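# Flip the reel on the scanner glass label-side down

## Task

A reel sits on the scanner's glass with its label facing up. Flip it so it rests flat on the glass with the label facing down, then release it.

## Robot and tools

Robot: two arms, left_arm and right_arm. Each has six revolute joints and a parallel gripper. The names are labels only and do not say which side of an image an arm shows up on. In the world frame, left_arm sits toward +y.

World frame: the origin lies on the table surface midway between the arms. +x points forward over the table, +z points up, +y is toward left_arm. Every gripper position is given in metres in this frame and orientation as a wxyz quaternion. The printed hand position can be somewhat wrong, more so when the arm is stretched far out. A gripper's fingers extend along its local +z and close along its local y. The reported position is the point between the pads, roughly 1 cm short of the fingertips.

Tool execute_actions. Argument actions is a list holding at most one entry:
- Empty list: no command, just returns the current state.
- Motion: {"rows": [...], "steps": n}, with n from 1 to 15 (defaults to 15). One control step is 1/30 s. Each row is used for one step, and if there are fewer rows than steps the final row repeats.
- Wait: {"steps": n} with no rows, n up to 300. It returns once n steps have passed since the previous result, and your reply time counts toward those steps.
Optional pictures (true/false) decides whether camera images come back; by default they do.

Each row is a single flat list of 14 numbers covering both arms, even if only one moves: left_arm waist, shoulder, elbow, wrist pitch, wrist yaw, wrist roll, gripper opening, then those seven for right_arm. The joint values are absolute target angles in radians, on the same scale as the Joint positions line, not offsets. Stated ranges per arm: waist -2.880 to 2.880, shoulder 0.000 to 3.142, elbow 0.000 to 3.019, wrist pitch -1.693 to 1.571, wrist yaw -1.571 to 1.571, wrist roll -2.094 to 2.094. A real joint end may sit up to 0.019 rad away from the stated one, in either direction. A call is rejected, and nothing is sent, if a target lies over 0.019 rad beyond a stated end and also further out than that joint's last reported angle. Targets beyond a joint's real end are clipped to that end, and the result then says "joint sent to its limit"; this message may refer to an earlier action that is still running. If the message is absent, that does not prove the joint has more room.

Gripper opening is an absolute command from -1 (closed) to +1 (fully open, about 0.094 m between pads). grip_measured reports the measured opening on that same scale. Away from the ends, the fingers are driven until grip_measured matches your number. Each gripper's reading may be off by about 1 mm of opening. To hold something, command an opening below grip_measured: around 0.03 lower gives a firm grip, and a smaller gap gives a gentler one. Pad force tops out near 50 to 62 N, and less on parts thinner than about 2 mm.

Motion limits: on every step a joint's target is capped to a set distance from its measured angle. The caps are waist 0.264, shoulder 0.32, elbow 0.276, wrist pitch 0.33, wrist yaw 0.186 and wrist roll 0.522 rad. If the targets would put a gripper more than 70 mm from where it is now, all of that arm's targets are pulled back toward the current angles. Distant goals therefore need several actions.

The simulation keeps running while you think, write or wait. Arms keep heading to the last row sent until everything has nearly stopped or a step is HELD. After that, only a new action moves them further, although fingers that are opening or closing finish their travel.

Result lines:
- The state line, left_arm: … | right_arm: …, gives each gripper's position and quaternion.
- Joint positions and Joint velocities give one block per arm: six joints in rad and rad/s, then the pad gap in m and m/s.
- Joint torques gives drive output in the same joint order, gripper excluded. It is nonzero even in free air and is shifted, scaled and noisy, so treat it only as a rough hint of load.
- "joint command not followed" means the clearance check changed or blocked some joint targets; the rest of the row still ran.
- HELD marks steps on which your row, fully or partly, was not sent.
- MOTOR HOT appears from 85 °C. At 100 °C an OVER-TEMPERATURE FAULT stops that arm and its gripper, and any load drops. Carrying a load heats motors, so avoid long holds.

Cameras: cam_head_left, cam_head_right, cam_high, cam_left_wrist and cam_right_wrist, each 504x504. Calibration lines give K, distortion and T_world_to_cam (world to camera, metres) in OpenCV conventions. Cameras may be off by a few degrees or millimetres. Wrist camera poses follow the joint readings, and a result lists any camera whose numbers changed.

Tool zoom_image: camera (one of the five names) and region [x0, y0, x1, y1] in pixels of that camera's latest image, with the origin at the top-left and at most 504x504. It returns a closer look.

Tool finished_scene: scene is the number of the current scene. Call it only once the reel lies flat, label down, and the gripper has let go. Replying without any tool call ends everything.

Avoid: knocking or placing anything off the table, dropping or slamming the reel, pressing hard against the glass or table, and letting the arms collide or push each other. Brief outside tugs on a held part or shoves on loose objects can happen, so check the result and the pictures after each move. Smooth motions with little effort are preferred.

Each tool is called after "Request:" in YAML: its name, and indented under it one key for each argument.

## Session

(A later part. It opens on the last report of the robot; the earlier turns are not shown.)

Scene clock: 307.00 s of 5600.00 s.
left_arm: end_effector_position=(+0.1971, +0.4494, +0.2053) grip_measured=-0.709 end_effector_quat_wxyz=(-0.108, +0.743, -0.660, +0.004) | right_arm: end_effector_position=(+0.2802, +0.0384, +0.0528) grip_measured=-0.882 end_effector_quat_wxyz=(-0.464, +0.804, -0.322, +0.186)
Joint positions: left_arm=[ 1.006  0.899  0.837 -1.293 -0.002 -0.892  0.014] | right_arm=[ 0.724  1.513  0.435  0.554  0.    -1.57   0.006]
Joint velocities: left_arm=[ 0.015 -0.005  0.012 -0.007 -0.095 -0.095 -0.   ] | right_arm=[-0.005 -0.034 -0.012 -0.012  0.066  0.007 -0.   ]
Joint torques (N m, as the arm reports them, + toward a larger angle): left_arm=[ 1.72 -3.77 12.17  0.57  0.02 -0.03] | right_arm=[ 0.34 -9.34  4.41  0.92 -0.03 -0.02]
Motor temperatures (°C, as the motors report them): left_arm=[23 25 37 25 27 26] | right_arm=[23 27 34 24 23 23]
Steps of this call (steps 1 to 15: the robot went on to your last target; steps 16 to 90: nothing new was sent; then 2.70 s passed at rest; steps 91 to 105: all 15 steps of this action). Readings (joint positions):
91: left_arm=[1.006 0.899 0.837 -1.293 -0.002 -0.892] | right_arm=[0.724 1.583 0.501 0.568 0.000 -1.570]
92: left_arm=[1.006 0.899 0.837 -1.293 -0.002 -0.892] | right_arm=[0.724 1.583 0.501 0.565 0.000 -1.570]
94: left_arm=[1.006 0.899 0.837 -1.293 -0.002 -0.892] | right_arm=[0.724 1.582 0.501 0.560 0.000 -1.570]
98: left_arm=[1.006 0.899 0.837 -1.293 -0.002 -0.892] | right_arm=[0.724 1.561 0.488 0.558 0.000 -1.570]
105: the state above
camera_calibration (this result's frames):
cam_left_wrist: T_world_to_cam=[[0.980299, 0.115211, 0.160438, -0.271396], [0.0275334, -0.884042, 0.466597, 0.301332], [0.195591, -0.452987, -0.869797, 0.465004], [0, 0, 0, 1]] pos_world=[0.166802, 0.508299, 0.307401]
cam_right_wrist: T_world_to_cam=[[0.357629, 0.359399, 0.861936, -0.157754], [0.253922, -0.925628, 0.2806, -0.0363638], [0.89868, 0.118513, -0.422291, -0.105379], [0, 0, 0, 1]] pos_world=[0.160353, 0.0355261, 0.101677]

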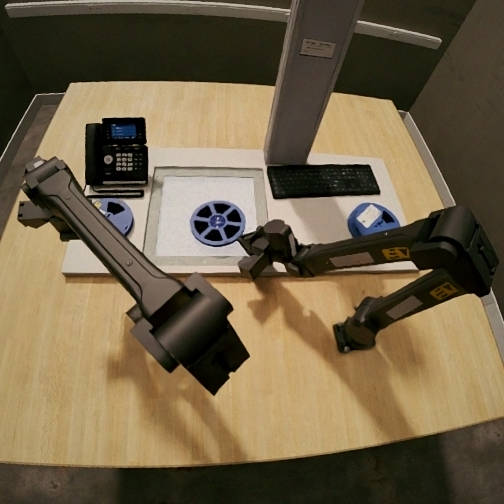

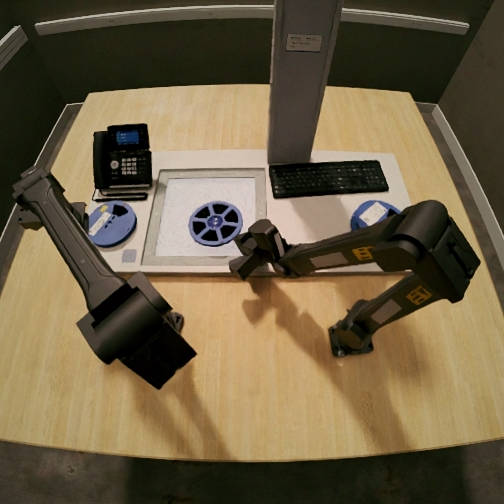

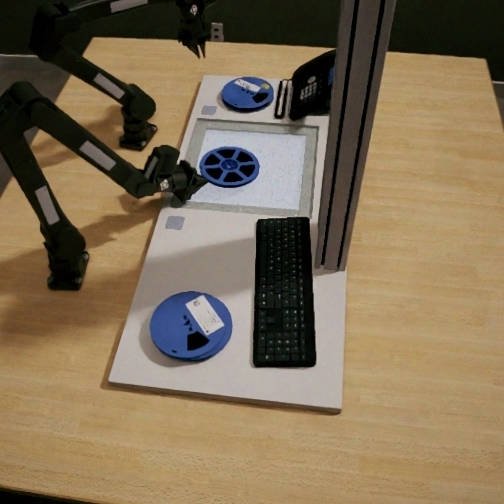

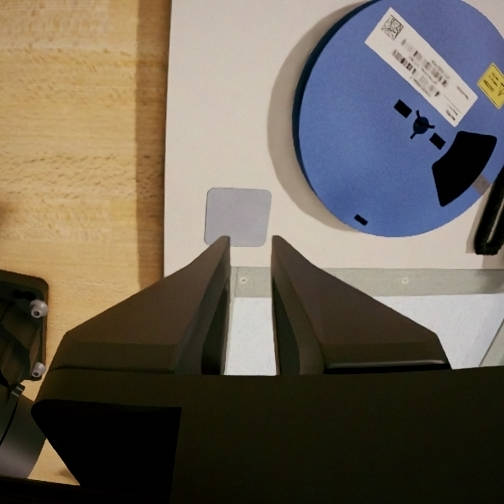

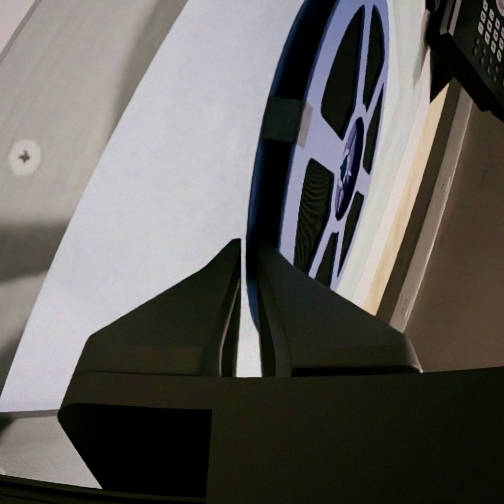

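Request:
execute_actions:
  actions:
    - {"rows":[[0.93,0.93,0.9,-1.29,0,-0.9,-0.71,0.72,1.502,0.427,0.535,0,-1.58,-0.88],[0.86,0.96,0.92,-1.28,0,-0.9,-0.71,0.72,1.502,0.427,0.535,0,-1.58,-0.88],[0.79,0.99,0.94,-1.27,0,-0.9,-0.71,0.72,1.502,0.427,0.535,0,-1.58,-0.88],[0.72,1.02,0.96,-1.26,0,-0.9,-0.71,0.72,1.502,0.427,0.535,0,-1.58,-0.88],[0.65,1.06,0.98,-1.25,0,-0.9,-0.71,0.72,1.502,0.427,0.535,0,-1.58,-0.88],[0.58,1.1,1.0,-1.24,0,-0.9,-0.71,0.72,1.502,0.427,0.535,0,-1.58,-0.88],[0.51,1.14,1.02,-1.23,0,-0.9,-0.71,0.72,1.502,0.427,0.535,0,-1.58,-0.88],[0.44,1.18,1.04,-1.22,0,-0.9,-0.71,0.72,1.502,0.427,0.535,0,-1.58,-0.88],[0.37,1.22,1.05,-1.21,0,-0.9,-0.71,0.72,1.502,0.427,0.535,0,-1.58,-0.88],[0.3,1.26,1.05,-1.2,0,-0.9,-0.71,0.72,1.502,0.427,0.535,0,-1.58,-0.88],[0.23,1.3,1.05,-1.18,0,-0.9,-0.71,0.72,1.502,0.427,0.535,0,-1.58,-0.88],[0.16,1.34,1.05,-1.16,0,-0.9,-0.71,0.72,1.502,0.427,0.535,0,-1.58,-0.88],[0.1,1.38,1.05,-1.14,0,-0.9,-0.71,0.72,1.502,0.427,0.535,0,-1.58,-0.88],[0.05,1.41,1.05,-1.12,0,-0.9,-0.71,0.72,1.502,0.427,0.535,0,-1.58,-0.88],[0.01,1.44,1.05,-1.1,0,-0.9,-0.71,0.72,1.502,0.427,0.535,0,-1.58,-0.88]]}
  pictures: false

Request:
execute_actions:
  actions:
    - {"rows":[[-0.02,1.46,1.04,-1.09,0,-0.9,-0.71,0.72,1.502,0.427,0.535,0,-1.58,-0.88],[-0.04,1.47,1.03,-1.085,0,-0.9,-0.71,0.72,1.502,0.427,0.535,0,-1.58,-0.88],[-0.047,1.48,1.02,-1.08,0,-0.9,-0.71,0.72,1.502,0.427,0.535,0,-1.58,-0.88],[-0.047,1.485,1.01,-1.07,0,-0.9,-0.71,0.72,1.502,0.427,0.535,0,-1.58,-0.88],[-0.047,1.49,1.0,-1.06,0,-0.9,-0.71,0.72,1.502,0.427,0.535,0,-1.58,-0.88],[-0.047,1.495,0.99,-1.05,0,-0.9,-0.71,0.72,1.502,0.427,0.535,0,-1.58,-0.88],[-0.047,1.5,0.985,-1.04,0,-0.9,-0.71,0.72,1.502,0.427,0.535,0,-1.58,-0.88],[-0.047,1.505,0.98,-1.03,0,-0.9,-0.71,0.72,1.502,0.427,0.535,0,-1.58,-0.88],[-0.047,1.51,0.975,-1.025,0,-0.9,-0.71,0.72,1.502,0.427,0.535,0,-1.58,-0.88],[-0.047,1.515,0.97,-1.02,0,-0.9,-0.71,0.72,1.502,0.427,0.535,0,-1.58,-0.88]]}

Scene clock: 323.87 s of 5600.00 s.
left_arm: end_effector_position=(+0.3863, +0.2420, +0.1491) grip_measured=-0.709 end_effector_quat_wxyz=(+0.042, -0.417, +0.908, -0.019) | right_arm: end_effector_position=(+0.2802, +0.0384, +0.0528) grip_measured=-0.882 end_effector_quat_wxyz=(-0.464, +0.804, -0.322, +0.186)
Joint positions: left_arm=[ 0.177  1.325  1.004 -1.158 -0.003 -0.894  0.014] | right_arm=[ 0.724  1.513  0.435  0.554  0.    -1.57   0.006]
Joint velocities: left_arm=[-1.675  1.05   0.002  0.481  0.022  0.022  0.   ] | right_arm=[-0.005 -0.024 -0.022 -0.012 -0.037  0.007  0.   ]
Joint torques (N m, as the arm reports them, + toward a larger angle): left_arm=[ 2.8  -8.24 11.38  0.79  0.11  0.03] | right_arm=[ 0.45 -9.45  4.42  0.93 -0.06 -0.02]
Motor temperatures (°C, as the motors report them): left_arm=[23 25 37 25 27 26] | right_arm=[23 27 33 24 23 23]
Steps of this call (steps 1 to 15: the robot went on to your last target; steps 16 to 90: nothing new was sent; then 13.37 s passed at rest; steps 91 to 105: all 15 steps of this action). Readings (joint positions):
91: left_arm=[1.000 0.901 0.838 -1.293 -0.003 -0.893] | right_arm=[0.724 1.513 0.435 0.554 0.000 -1.570]
92: left_arm=[0.977 0.907 0.842 -1.293 -0.005 -0.893] | right_arm=[0.724 1.513 0.435 0.554 0.000 -1.570]
94: left_arm=[0.875 0.941 0.866 -1.288 -0.005 -0.894] | right_arm=[0.724 1.513 0.435 0.554 0.000 -1.570]
98: left_arm=[0.608 1.068 0.944 -1.253 -0.004 -0.894] | right_arm=[0.724 1.513 0.435 0.554 0.000 -1.570]
105: the state above

Scene clock: 324.37 s of 5600.00 s.
left_arm: end_effector_position=(+0.3920, +0.1530, +0.0698) grip_measured=-0.709 end_effector_quat_wxyz=(+0.000, -0.314, +0.949, -0.001) | right_arm: end_effector_position=(+0.2802, +0.0384, +0.0528) grip_measured=-0.882 end_effector_quat_wxyz=(-0.464, +0.804, -0.322, +0.186)
Joint positions: left_arm=[-0.045  1.522  0.981 -1.029  0.001 -0.894  0.014] | right_arm=[ 0.724  1.513  0.435  0.554  0.    -1.57   0.006]
Joint velocities: left_arm=[ 0.024  0.005 -0.007 -0.002 -0.037 -0.037  0.   ] | right_arm=[ 0.005 -0.005 -0.002 -0.017  0.022  0.081 -0.001]
Joint torques (N m, as the arm reports them, + toward a larger angle): left_arm=[  2.66 -10.9    6.56   1.05  -0.06  -0.04] | right_arm=[ 0.32 -9.05  4.41  0.93 -0.06 -0.03]
Motor temperatures (°C, as the motors report them): left_arm=[23 25 37 25 27 26] | right_arm=[23 27 33 24 23 23]
Steps of this call (steps 1 to 15: all 15 steps of this action). Readings (joint positions):
1: left_arm=[0.120 1.362 1.004 -1.141 -0.002 -0.894] | right_arm=[0.724 1.513 0.435 0.554 0.000 -1.570]
2: left_arm=[0.065 1.398 1.004 -1.123 -0.002 -0.894] | right_arm=[0.724 1.513 0.435 0.554 0.000 -1.570]
4: left_arm=[-0.031 1.465 1.004 -1.094 0.002 -0.894] | right_arm=[0.724 1.513 0.435 0.554 0.000 -1.570]
8: left_arm=[-0.088 1.523 0.994 -1.054 0.004 -0.894] | right_arm=[0.724 1.513 0.435 0.554 0.000 -1.570]
15: the state above
camera_calibration (this result's frames):
cam_left_wrist: T_world_to_cam=[[0.603574, -0.797291, -0.00513159, -0.107717], [-0.642922, -0.490498, 0.588271, 0.29128], [-0.47154, -0.351766, -0.808648, 0.416466], [0, 0, 0, 1]] pos_world=[0.448666, 0.203489, 0.16487]
cam_right_wrist: T_world_to_cam=[[0.357629, 0.359399, 0.861936, -0.157754], [0.253922, -0.925628, 0.2806, -0.0363638], [0.89868, 0.118513, -0.422291, -0.105379], [0, 0, 0, 1]] pos_world=[0.160353, 0.0355261, 0.101677]

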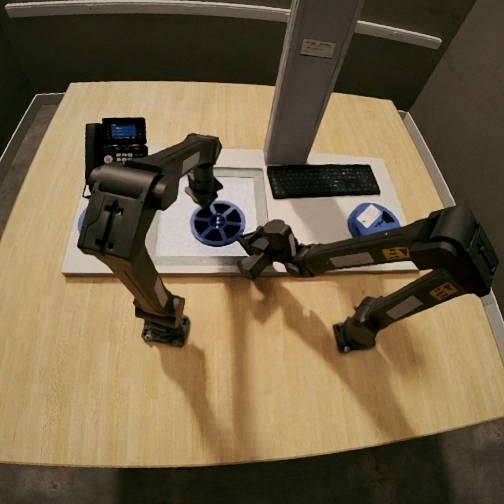

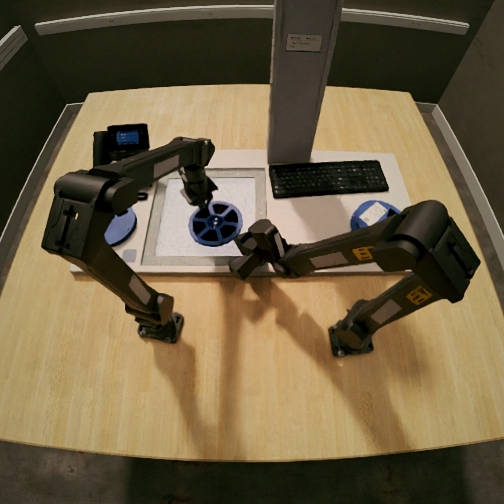

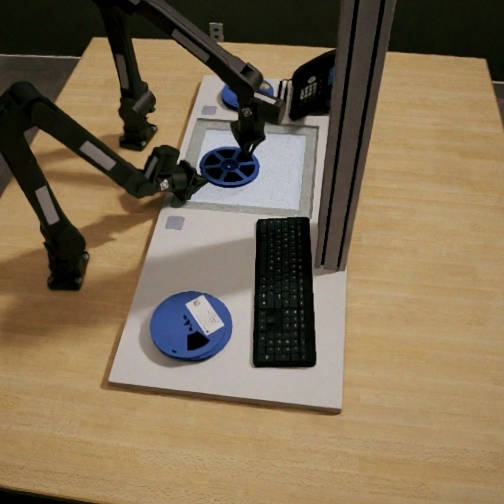

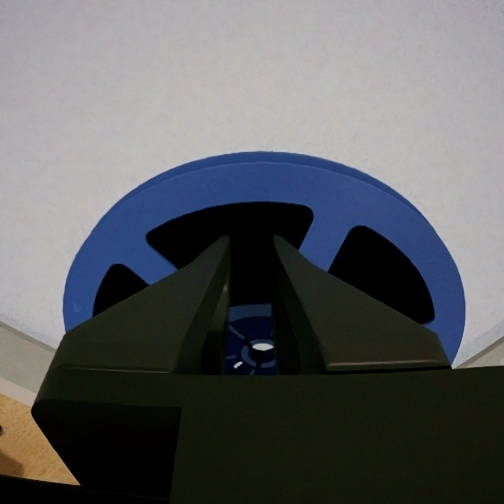

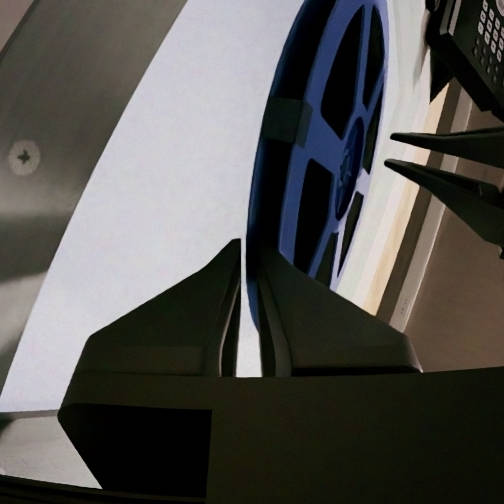

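Request:
execute_actions:
  actions:
    - {"rows":[[-0.047,1.525,0.966,-1.015,0,-0.9,-0.71,0.72,1.502,0.427,0.53,0,-1.58,-0.88],[-0.047,1.53,0.962,-1.01,0,-0.9,-0.71,0.72,1.502,0.427,0.525,0,-1.58,-0.88],[-0.047,1.534,0.959,-1.005,0,-0.9,-0.71,0.72,1.502,0.427,0.52,0,-1.58,-0.88],[-0.047,1.538,0.956,-1.0,0,-0.9,-0.71,0.72,1.502,0.427,0.515,0,-1.58,-0.88],[-0.047,1.542,0.953,-0.995,0,-0.9,-0.71,0.72,1.502,0.427,0.51,0,-1.58,-0.88],[-0.047,1.545,0.95,-0.99,0,-0.9,-0.71,0.72,1.502,0.427,0.51,0,-1.58,-0.88],[-0.047,1.548,0.947,-0.985,0,-0.9,-0.71,0.72,1.502,0.427,0.51,0,-1.58,-0.88],[-0.047,1.55,0.944,-0.98,0,-0.9,-0.71,0.72,1.502,0.427,0.51,0,-1.58,-0.88]]}

Scene clock: 337.10 s of 5600.00 s.
left_arm: end_effector_position=(+0.3907, +0.1533, +0.0577) grip_measured=-0.709 end_effector_quat_wxyz=(+0.003, -0.314, +0.949, -0.003) | right_arm: end_effector_position=(+0.2785, +0.0366, +0.0485) grip_measured=-0.882 end_effector_quat_wxyz=(-0.456, +0.809, -0.324, +0.182)
Joint positions: left_arm=[-0.045  1.533  0.957 -0.987  0.001 -0.894  0.014] | right_arm=[ 0.724  1.513  0.435  0.534  0.    -1.571  0.006]
Joint velocities: left_arm=[-0.005  0.005 -0.007 -0.022 -0.154 -0.051 -0.001] | right_arm=[-0.015  0.005 -0.002 -0.007  0.037 -0.037 -0.   ]
Joint torques (N m, as the arm reports them, + toward a larger angle): left_arm=[ 1.97 -8.75  6.57  0.94 -0.16  0.02] | right_arm=[ 0.   -8.65  4.34  0.82 -0.04 -0.03]
Motor temperatures (°C, as the motors report them): left_arm=[23 26 35 25 27 26] | right_arm=[23 27 33 24 23 23]
Steps of this call (steps 1 to 15: the robot went on to your last target; steps 16 to 90: nothing new was sent; then 9.23 s passed at rest; steps 91 to 105: all 15 steps of this action). Readings (joint positions):
91: left_arm=[-0.045 1.522 0.981 -1.027 0.001 -0.894] | right_arm=[0.724 1.513 0.435 0.553 0.000 -1.570]
92: left_arm=[-0.045 1.522 0.980 -1.024 0.001 -0.894] | right_arm=[0.724 1.513 0.435 0.551 0.000 -1.570]
94: left_arm=[-0.045 1.522 0.975 -1.016 0.001 -0.894] | right_arm=[0.724 1.513 0.435 0.545 0.000 -1.570]
98: left_arm=[-0.045 1.526 0.962 -0.998 0.001 -0.894] | right_arm=[0.724 1.513 0.435 0.536 0.000 -1.571]
105: the state above
camera_calibration (this result's frames):
cam_left_wrist: T_world_to_cam=[[0.60359, -0.797295, -0.000041616, -0.10701], [-0.646604, -0.489541, 0.585024, 0.299174], [-0.466457, -0.353088, -0.811016, 0.404568], [0, 0, 0, 1]] pos_world=[0.446751, 0.203987, 0.153083]
cam_right_wrist: T_world_to_cam=[[0.369026, 0.372471, 0.851519, -0.155929], [0.258131, -0.921214, 0.29109, -0.0382609], [0.892854, 0.112383, -0.436098, -0.10288], [0, 0, 0, 1]] pos_world=[0.159275, 0.0343946, 0.0990483]

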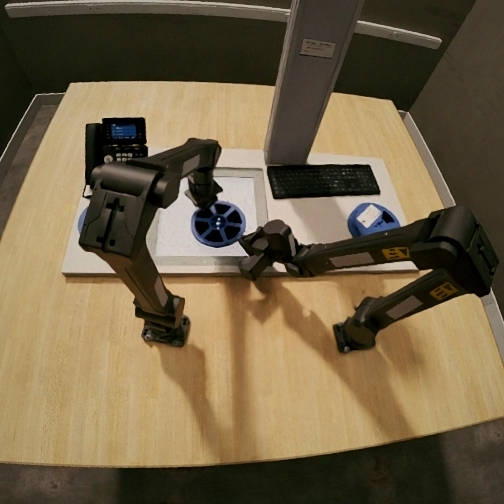

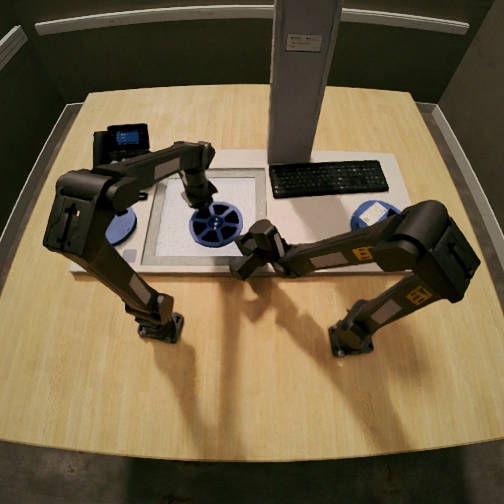

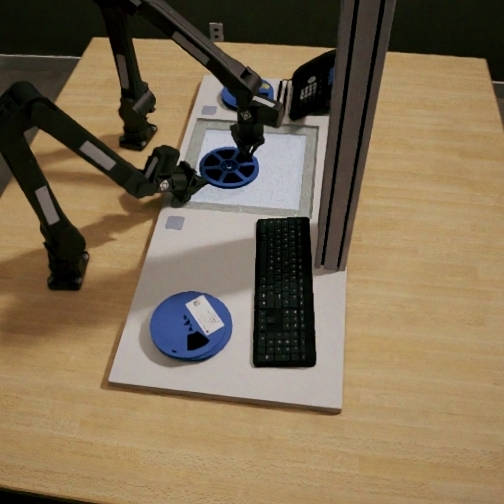

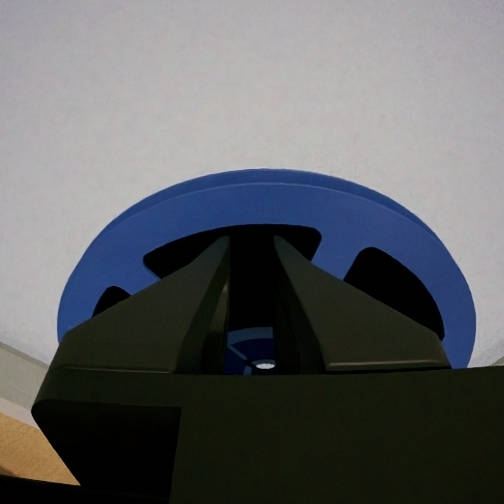

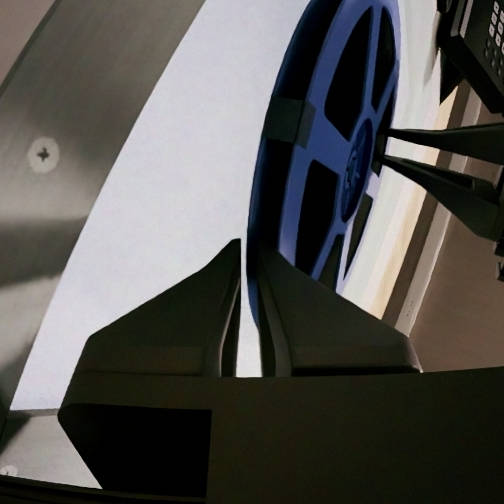

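The left fingers are pinning the reel; the right hand now backs out.

Request:
execute_actions:
  actions:
    - {"rows":[[-0.047,1.551,0.942,-0.98,0,-0.9,-0.71,0.72,1.495,0.425,0.51,0,-1.58,-0.88],[-0.047,1.551,0.942,-0.98,0,-0.9,-0.71,0.72,1.49,0.42,0.51,0,-1.58,-0.88],[-0.047,1.551,0.942,-0.98,0,-0.9,-0.71,0.72,1.485,0.415,0.51,0,-1.58,-0.88],[-0.047,1.551,0.942,-0.98,0,-0.9,-0.71,0.72,1.48,0.41,0.51,0,-1.58,-0.88],[-0.047,1.551,0.942,-0.98,0,-0.9,-0.71,0.72,1.475,0.405,0.51,0,-1.58,-0.88],[-0.047,1.551,0.942,-0.98,0,-0.9,-0.71,0.72,1.47,0.4,0.51,0,-1.58,-0.88],[-0.047,1.551,0.942,-0.98,0,-0.9,-0.71,0.72,1.465,0.395,0.51,0,-1.58,-0.88],[-0.047,1.551,0.942,-0.98,0,-0.9,-0.71,0.72,1.46,0.39,0.51,0,-1.58,-0.88],[-0.047,1.551,0.942,-0.98,0,-0.9,-0.71,0.72,1.455,0.385,0.51,0,-1.58,-0.88],[-0.047,1.551,0.942,-0.98,0,-0.9,-0.71,0.72,1.45,0.38,0.51,0,-1.58,-0.88],[-0.047,1.551,0.942,-0.98,0,-0.9,-0.71,0.72,1.445,0.375,0.51,0,-1.58,-0.88]]}

Scene clock: 345.07 s of 5600.00 s.
left_arm: end_effector_position=(+0.3897, +0.1535, +0.0564) grip_measured=-0.709 end_effector_quat_wxyz=(+0.002, -0.314, +0.949, -0.002) | right_arm: end_effector_position=(+0.2633, +0.0206, +0.0479) grip_measured=-0.882 end_effector_quat_wxyz=(-0.452, +0.811, -0.324, +0.181)
Joint positions: left_arm=[-0.045  1.534  0.955 -0.987  0.002 -0.894  0.014] | right_arm=[ 0.724  1.461  0.381  0.525  0.    -1.571  0.006]
Joint velocities: left_arm=[ 0.015 -0.005 -0.002  0.002  0.007  0.007 -0.   ] | right_arm=[ 0.005 -0.024 -0.002  0.007 -0.022 -0.081 -0.   ]
Joint torques (N m, as the arm reports them, + toward a larger angle): left_arm=[ 2.04 -9.76  6.43  0.85 -0.13 -0.05] | right_arm=[ 0.11 -8.31  4.48  0.98 -0.07 -0.01]
Motor temperatures (°C, as the motors report them): left_arm=[23 26 34 25 27 26] | right_arm=[23 27 33 24 23 23]
Steps of this call (steps 1 to 15: the robot went on to your last target; steps 16 to 90: nothing new was sent; then 4.47 s passed at rest; steps 91 to 105: all 15 steps of this action). Readings (joint positions):
91: left_arm=[-0.045 1.533 0.957 -0.987 0.001 -0.894] | right_arm=[0.724 1.513 0.435 0.534 0.000 -1.571]
92: left_arm=[-0.045 1.533 0.957 -0.987 0.001 -0.894] | right_arm=[0.724 1.512 0.435 0.534 0.000 -1.571]
94: left_arm=[-0.045 1.533 0.957 -0.987 0.001 -0.894] | right_arm=[0.724 1.508 0.435 0.533 0.000 -1.571]
98: left_arm=[-0.045 1.533 0.957 -0.987 0.002 -0.894] | right_arm=[0.724 1.489 0.418 0.529 0.000 -1.571]
105: the state above
camera_calibration (this result's frames):
cam_left_wrist: T_world_to_cam=[[0.603585, -0.797296, -0.00220054, -0.106169], [-0.644819, -0.489773, 0.586798, 0.298652], [-0.468929, -0.352763, -0.809731, 0.403969], [0, 0, 0, 1]] pos_world=[0.446091, 0.204129, 0.151625]
cam_right_wrist: T_world_to_cam=[[0.375278, 0.379035, 0.845871, -0.145357], [0.260294, -0.918942, 0.296297, -0.0497315], [0.889614, 0.108981, -0.44352, -0.0864966], [0, 0, 0, 1]] pos_world=[0.144443, 0.0188217, 0.0993257]

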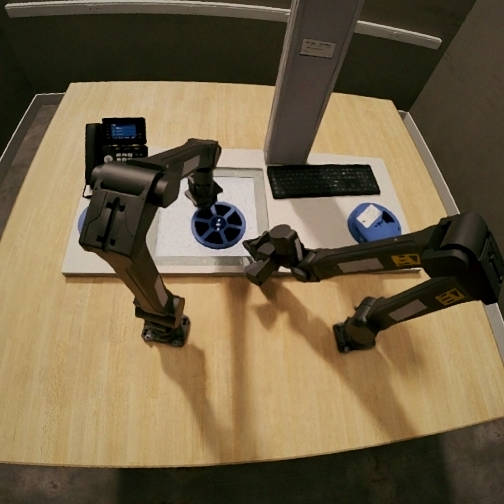

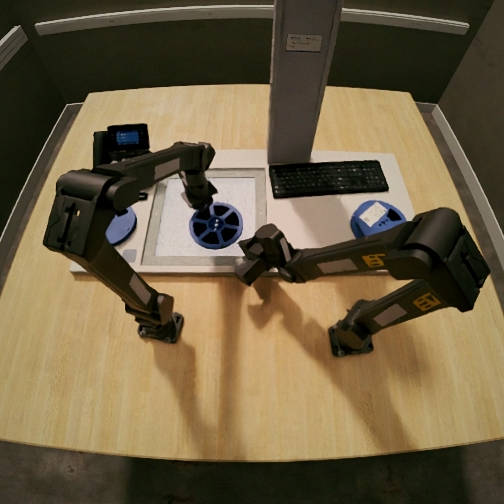

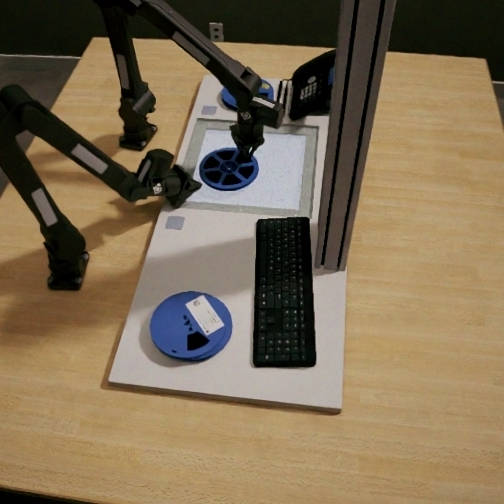

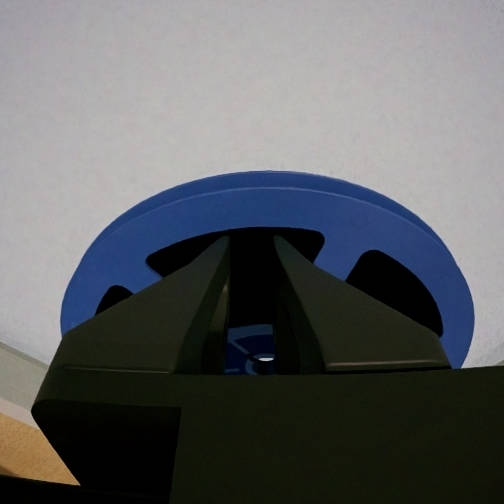

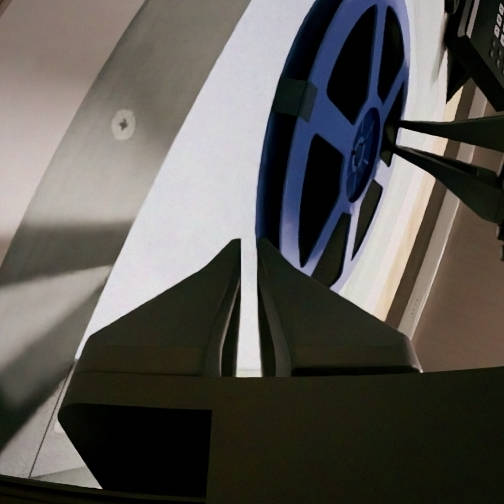

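Request:
execute_actions:
  actions:
    - {"rows":[[-0.047,1.51,0.96,-0.99,0,-0.9,-0.71,0.72,1.42,0.37,0.51,0,-1.58,-0.88],[-0.047,1.48,0.96,-1.0,0,-0.9,-0.71,0.72,1.39,0.36,0.51,0,-1.58,-0.88],[-0.047,1.45,0.96,-1.02,0,-0.9,-0.71,0.72,1.36,0.35,0.51,0,-1.58,-0.88],[-0.047,1.42,0.96,-1.04,0,-0.9,-0.71,0.72,1.33,0.34,0.51,0,-1.58,-0.8],[-0.047,1.39,0.96,-1.06,0,-0.9,-0.71,0.7,1.3,0.33,0.51,0,-1.58,-0.7]]}

Scene clock: 348.43 s of 5600.00 s.
left_arm: end_effector_position=(+0.3809, +0.1558, +0.1177) grip_measured=-0.709 end_effector_quat_wxyz=(+0.044, -0.314, +0.948, -0.029) | right_arm: end_effector_position=(+0.2616, +0.0094, +0.1004) grip_measured=-0.702 end_effector_quat_wxyz=(-0.501, +0.778, -0.318, +0.205)
Joint positions: left_arm=[-0.045  1.367  0.955 -1.053  0.002 -0.894  0.014] | right_arm=[ 0.709  1.289  0.339  0.523  0.    -1.571  0.014]
Joint velocities: left_arm=[-0.015  0.132  0.002 -0.007  0.022 -0.022 -0.001] | right_arm=[ 0.005 -0.015  0.007  0.007  0.007  0.022 -0.   ]
Joint torques (N m, as the arm reports them, + toward a larger angle): left_arm=[ 2.08 -8.46  8.8   0.34 -0.11 -0.04] | right_arm=[-0.28 -5.24  5.19  1.02 -0.05 -0.01]
Motor temperatures (°C, as the motors report them): left_arm=[23 26 34 25 27 26] | right_arm=[23 27 33 24 23 23]
Steps of this call (steps 1 to 15: the robot went on to your last target; steps 16 to 86: nothing new was sent; steps 87 to 101: all 15 steps of this action). Readings (joint positions):
87: left_arm=[-0.045 1.533 0.955 -0.987 0.002 -0.894] | right_arm=[0.724 1.458 0.381 0.525 0.000 -1.571]
88: left_arm=[-0.045 1.529 0.955 -0.988 0.002 -0.894] | right_arm=[0.724 1.452 0.379 0.525 0.000 -1.571]
90: left_arm=[-0.045 1.505 0.955 -1.005 0.002 -0.894] | right_arm=[0.724 1.418 0.368 0.524 0.000 -1.571]
94: left_arm=[-0.045 1.404 0.955 -1.046 0.002 -0.894] | right_arm=[0.713 1.310 0.339 0.523 0.000 -1.571]
101: the state above
camera_calibration (this result's frames):
cam_left_wrist: T_world_to_cam=[[0.599922, -0.796343, 0.0770195, -0.107008], [-0.699656, -0.475507, 0.533268, 0.283149], [-0.388041, -0.373806, -0.842433, 0.426571], [0, 0, 0, 1]] pos_world=[0.42783, 0.208879, 0.216605]
cam_right_wrist: T_world_to_cam=[[0.302439, 0.293244, 0.906939, -0.171147], [0.22256, -0.946924, 0.231954, -0.0585353], [0.926821, 0.131697, -0.351651, -0.079721], [0, 0, 0, 1]] pos_world=[0.138676, 0.0052583, 0.140763]

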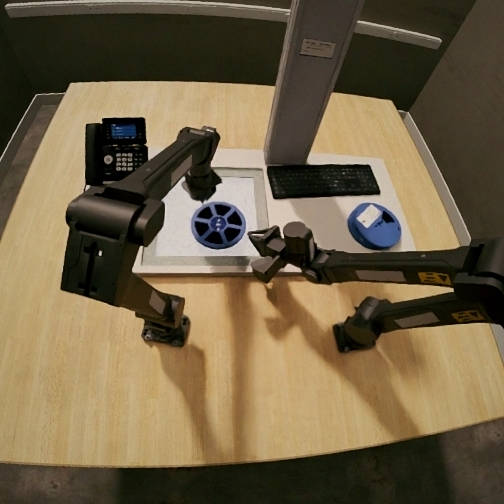

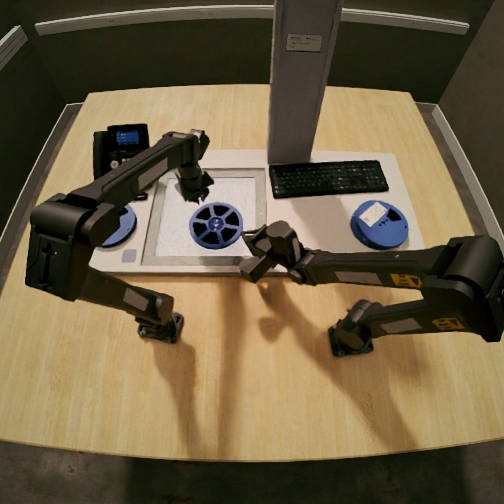

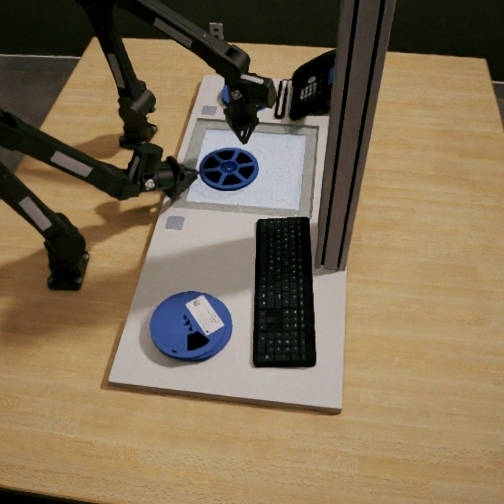

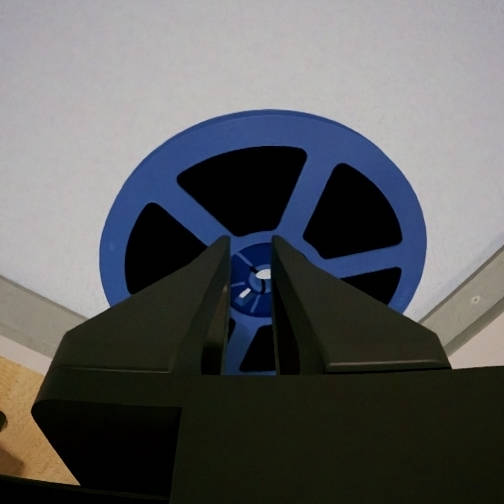

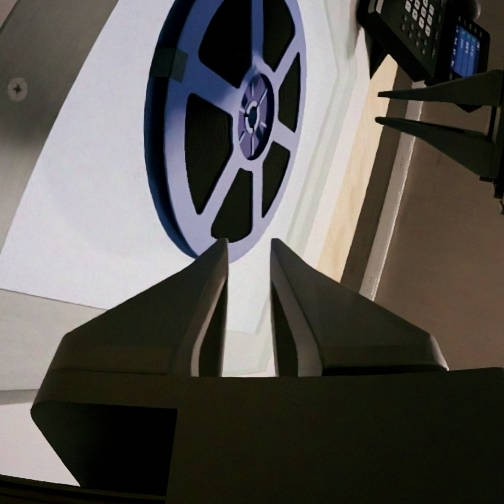

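Request:
finished_scene:
  scene: 1

The scene is finished: the task was done.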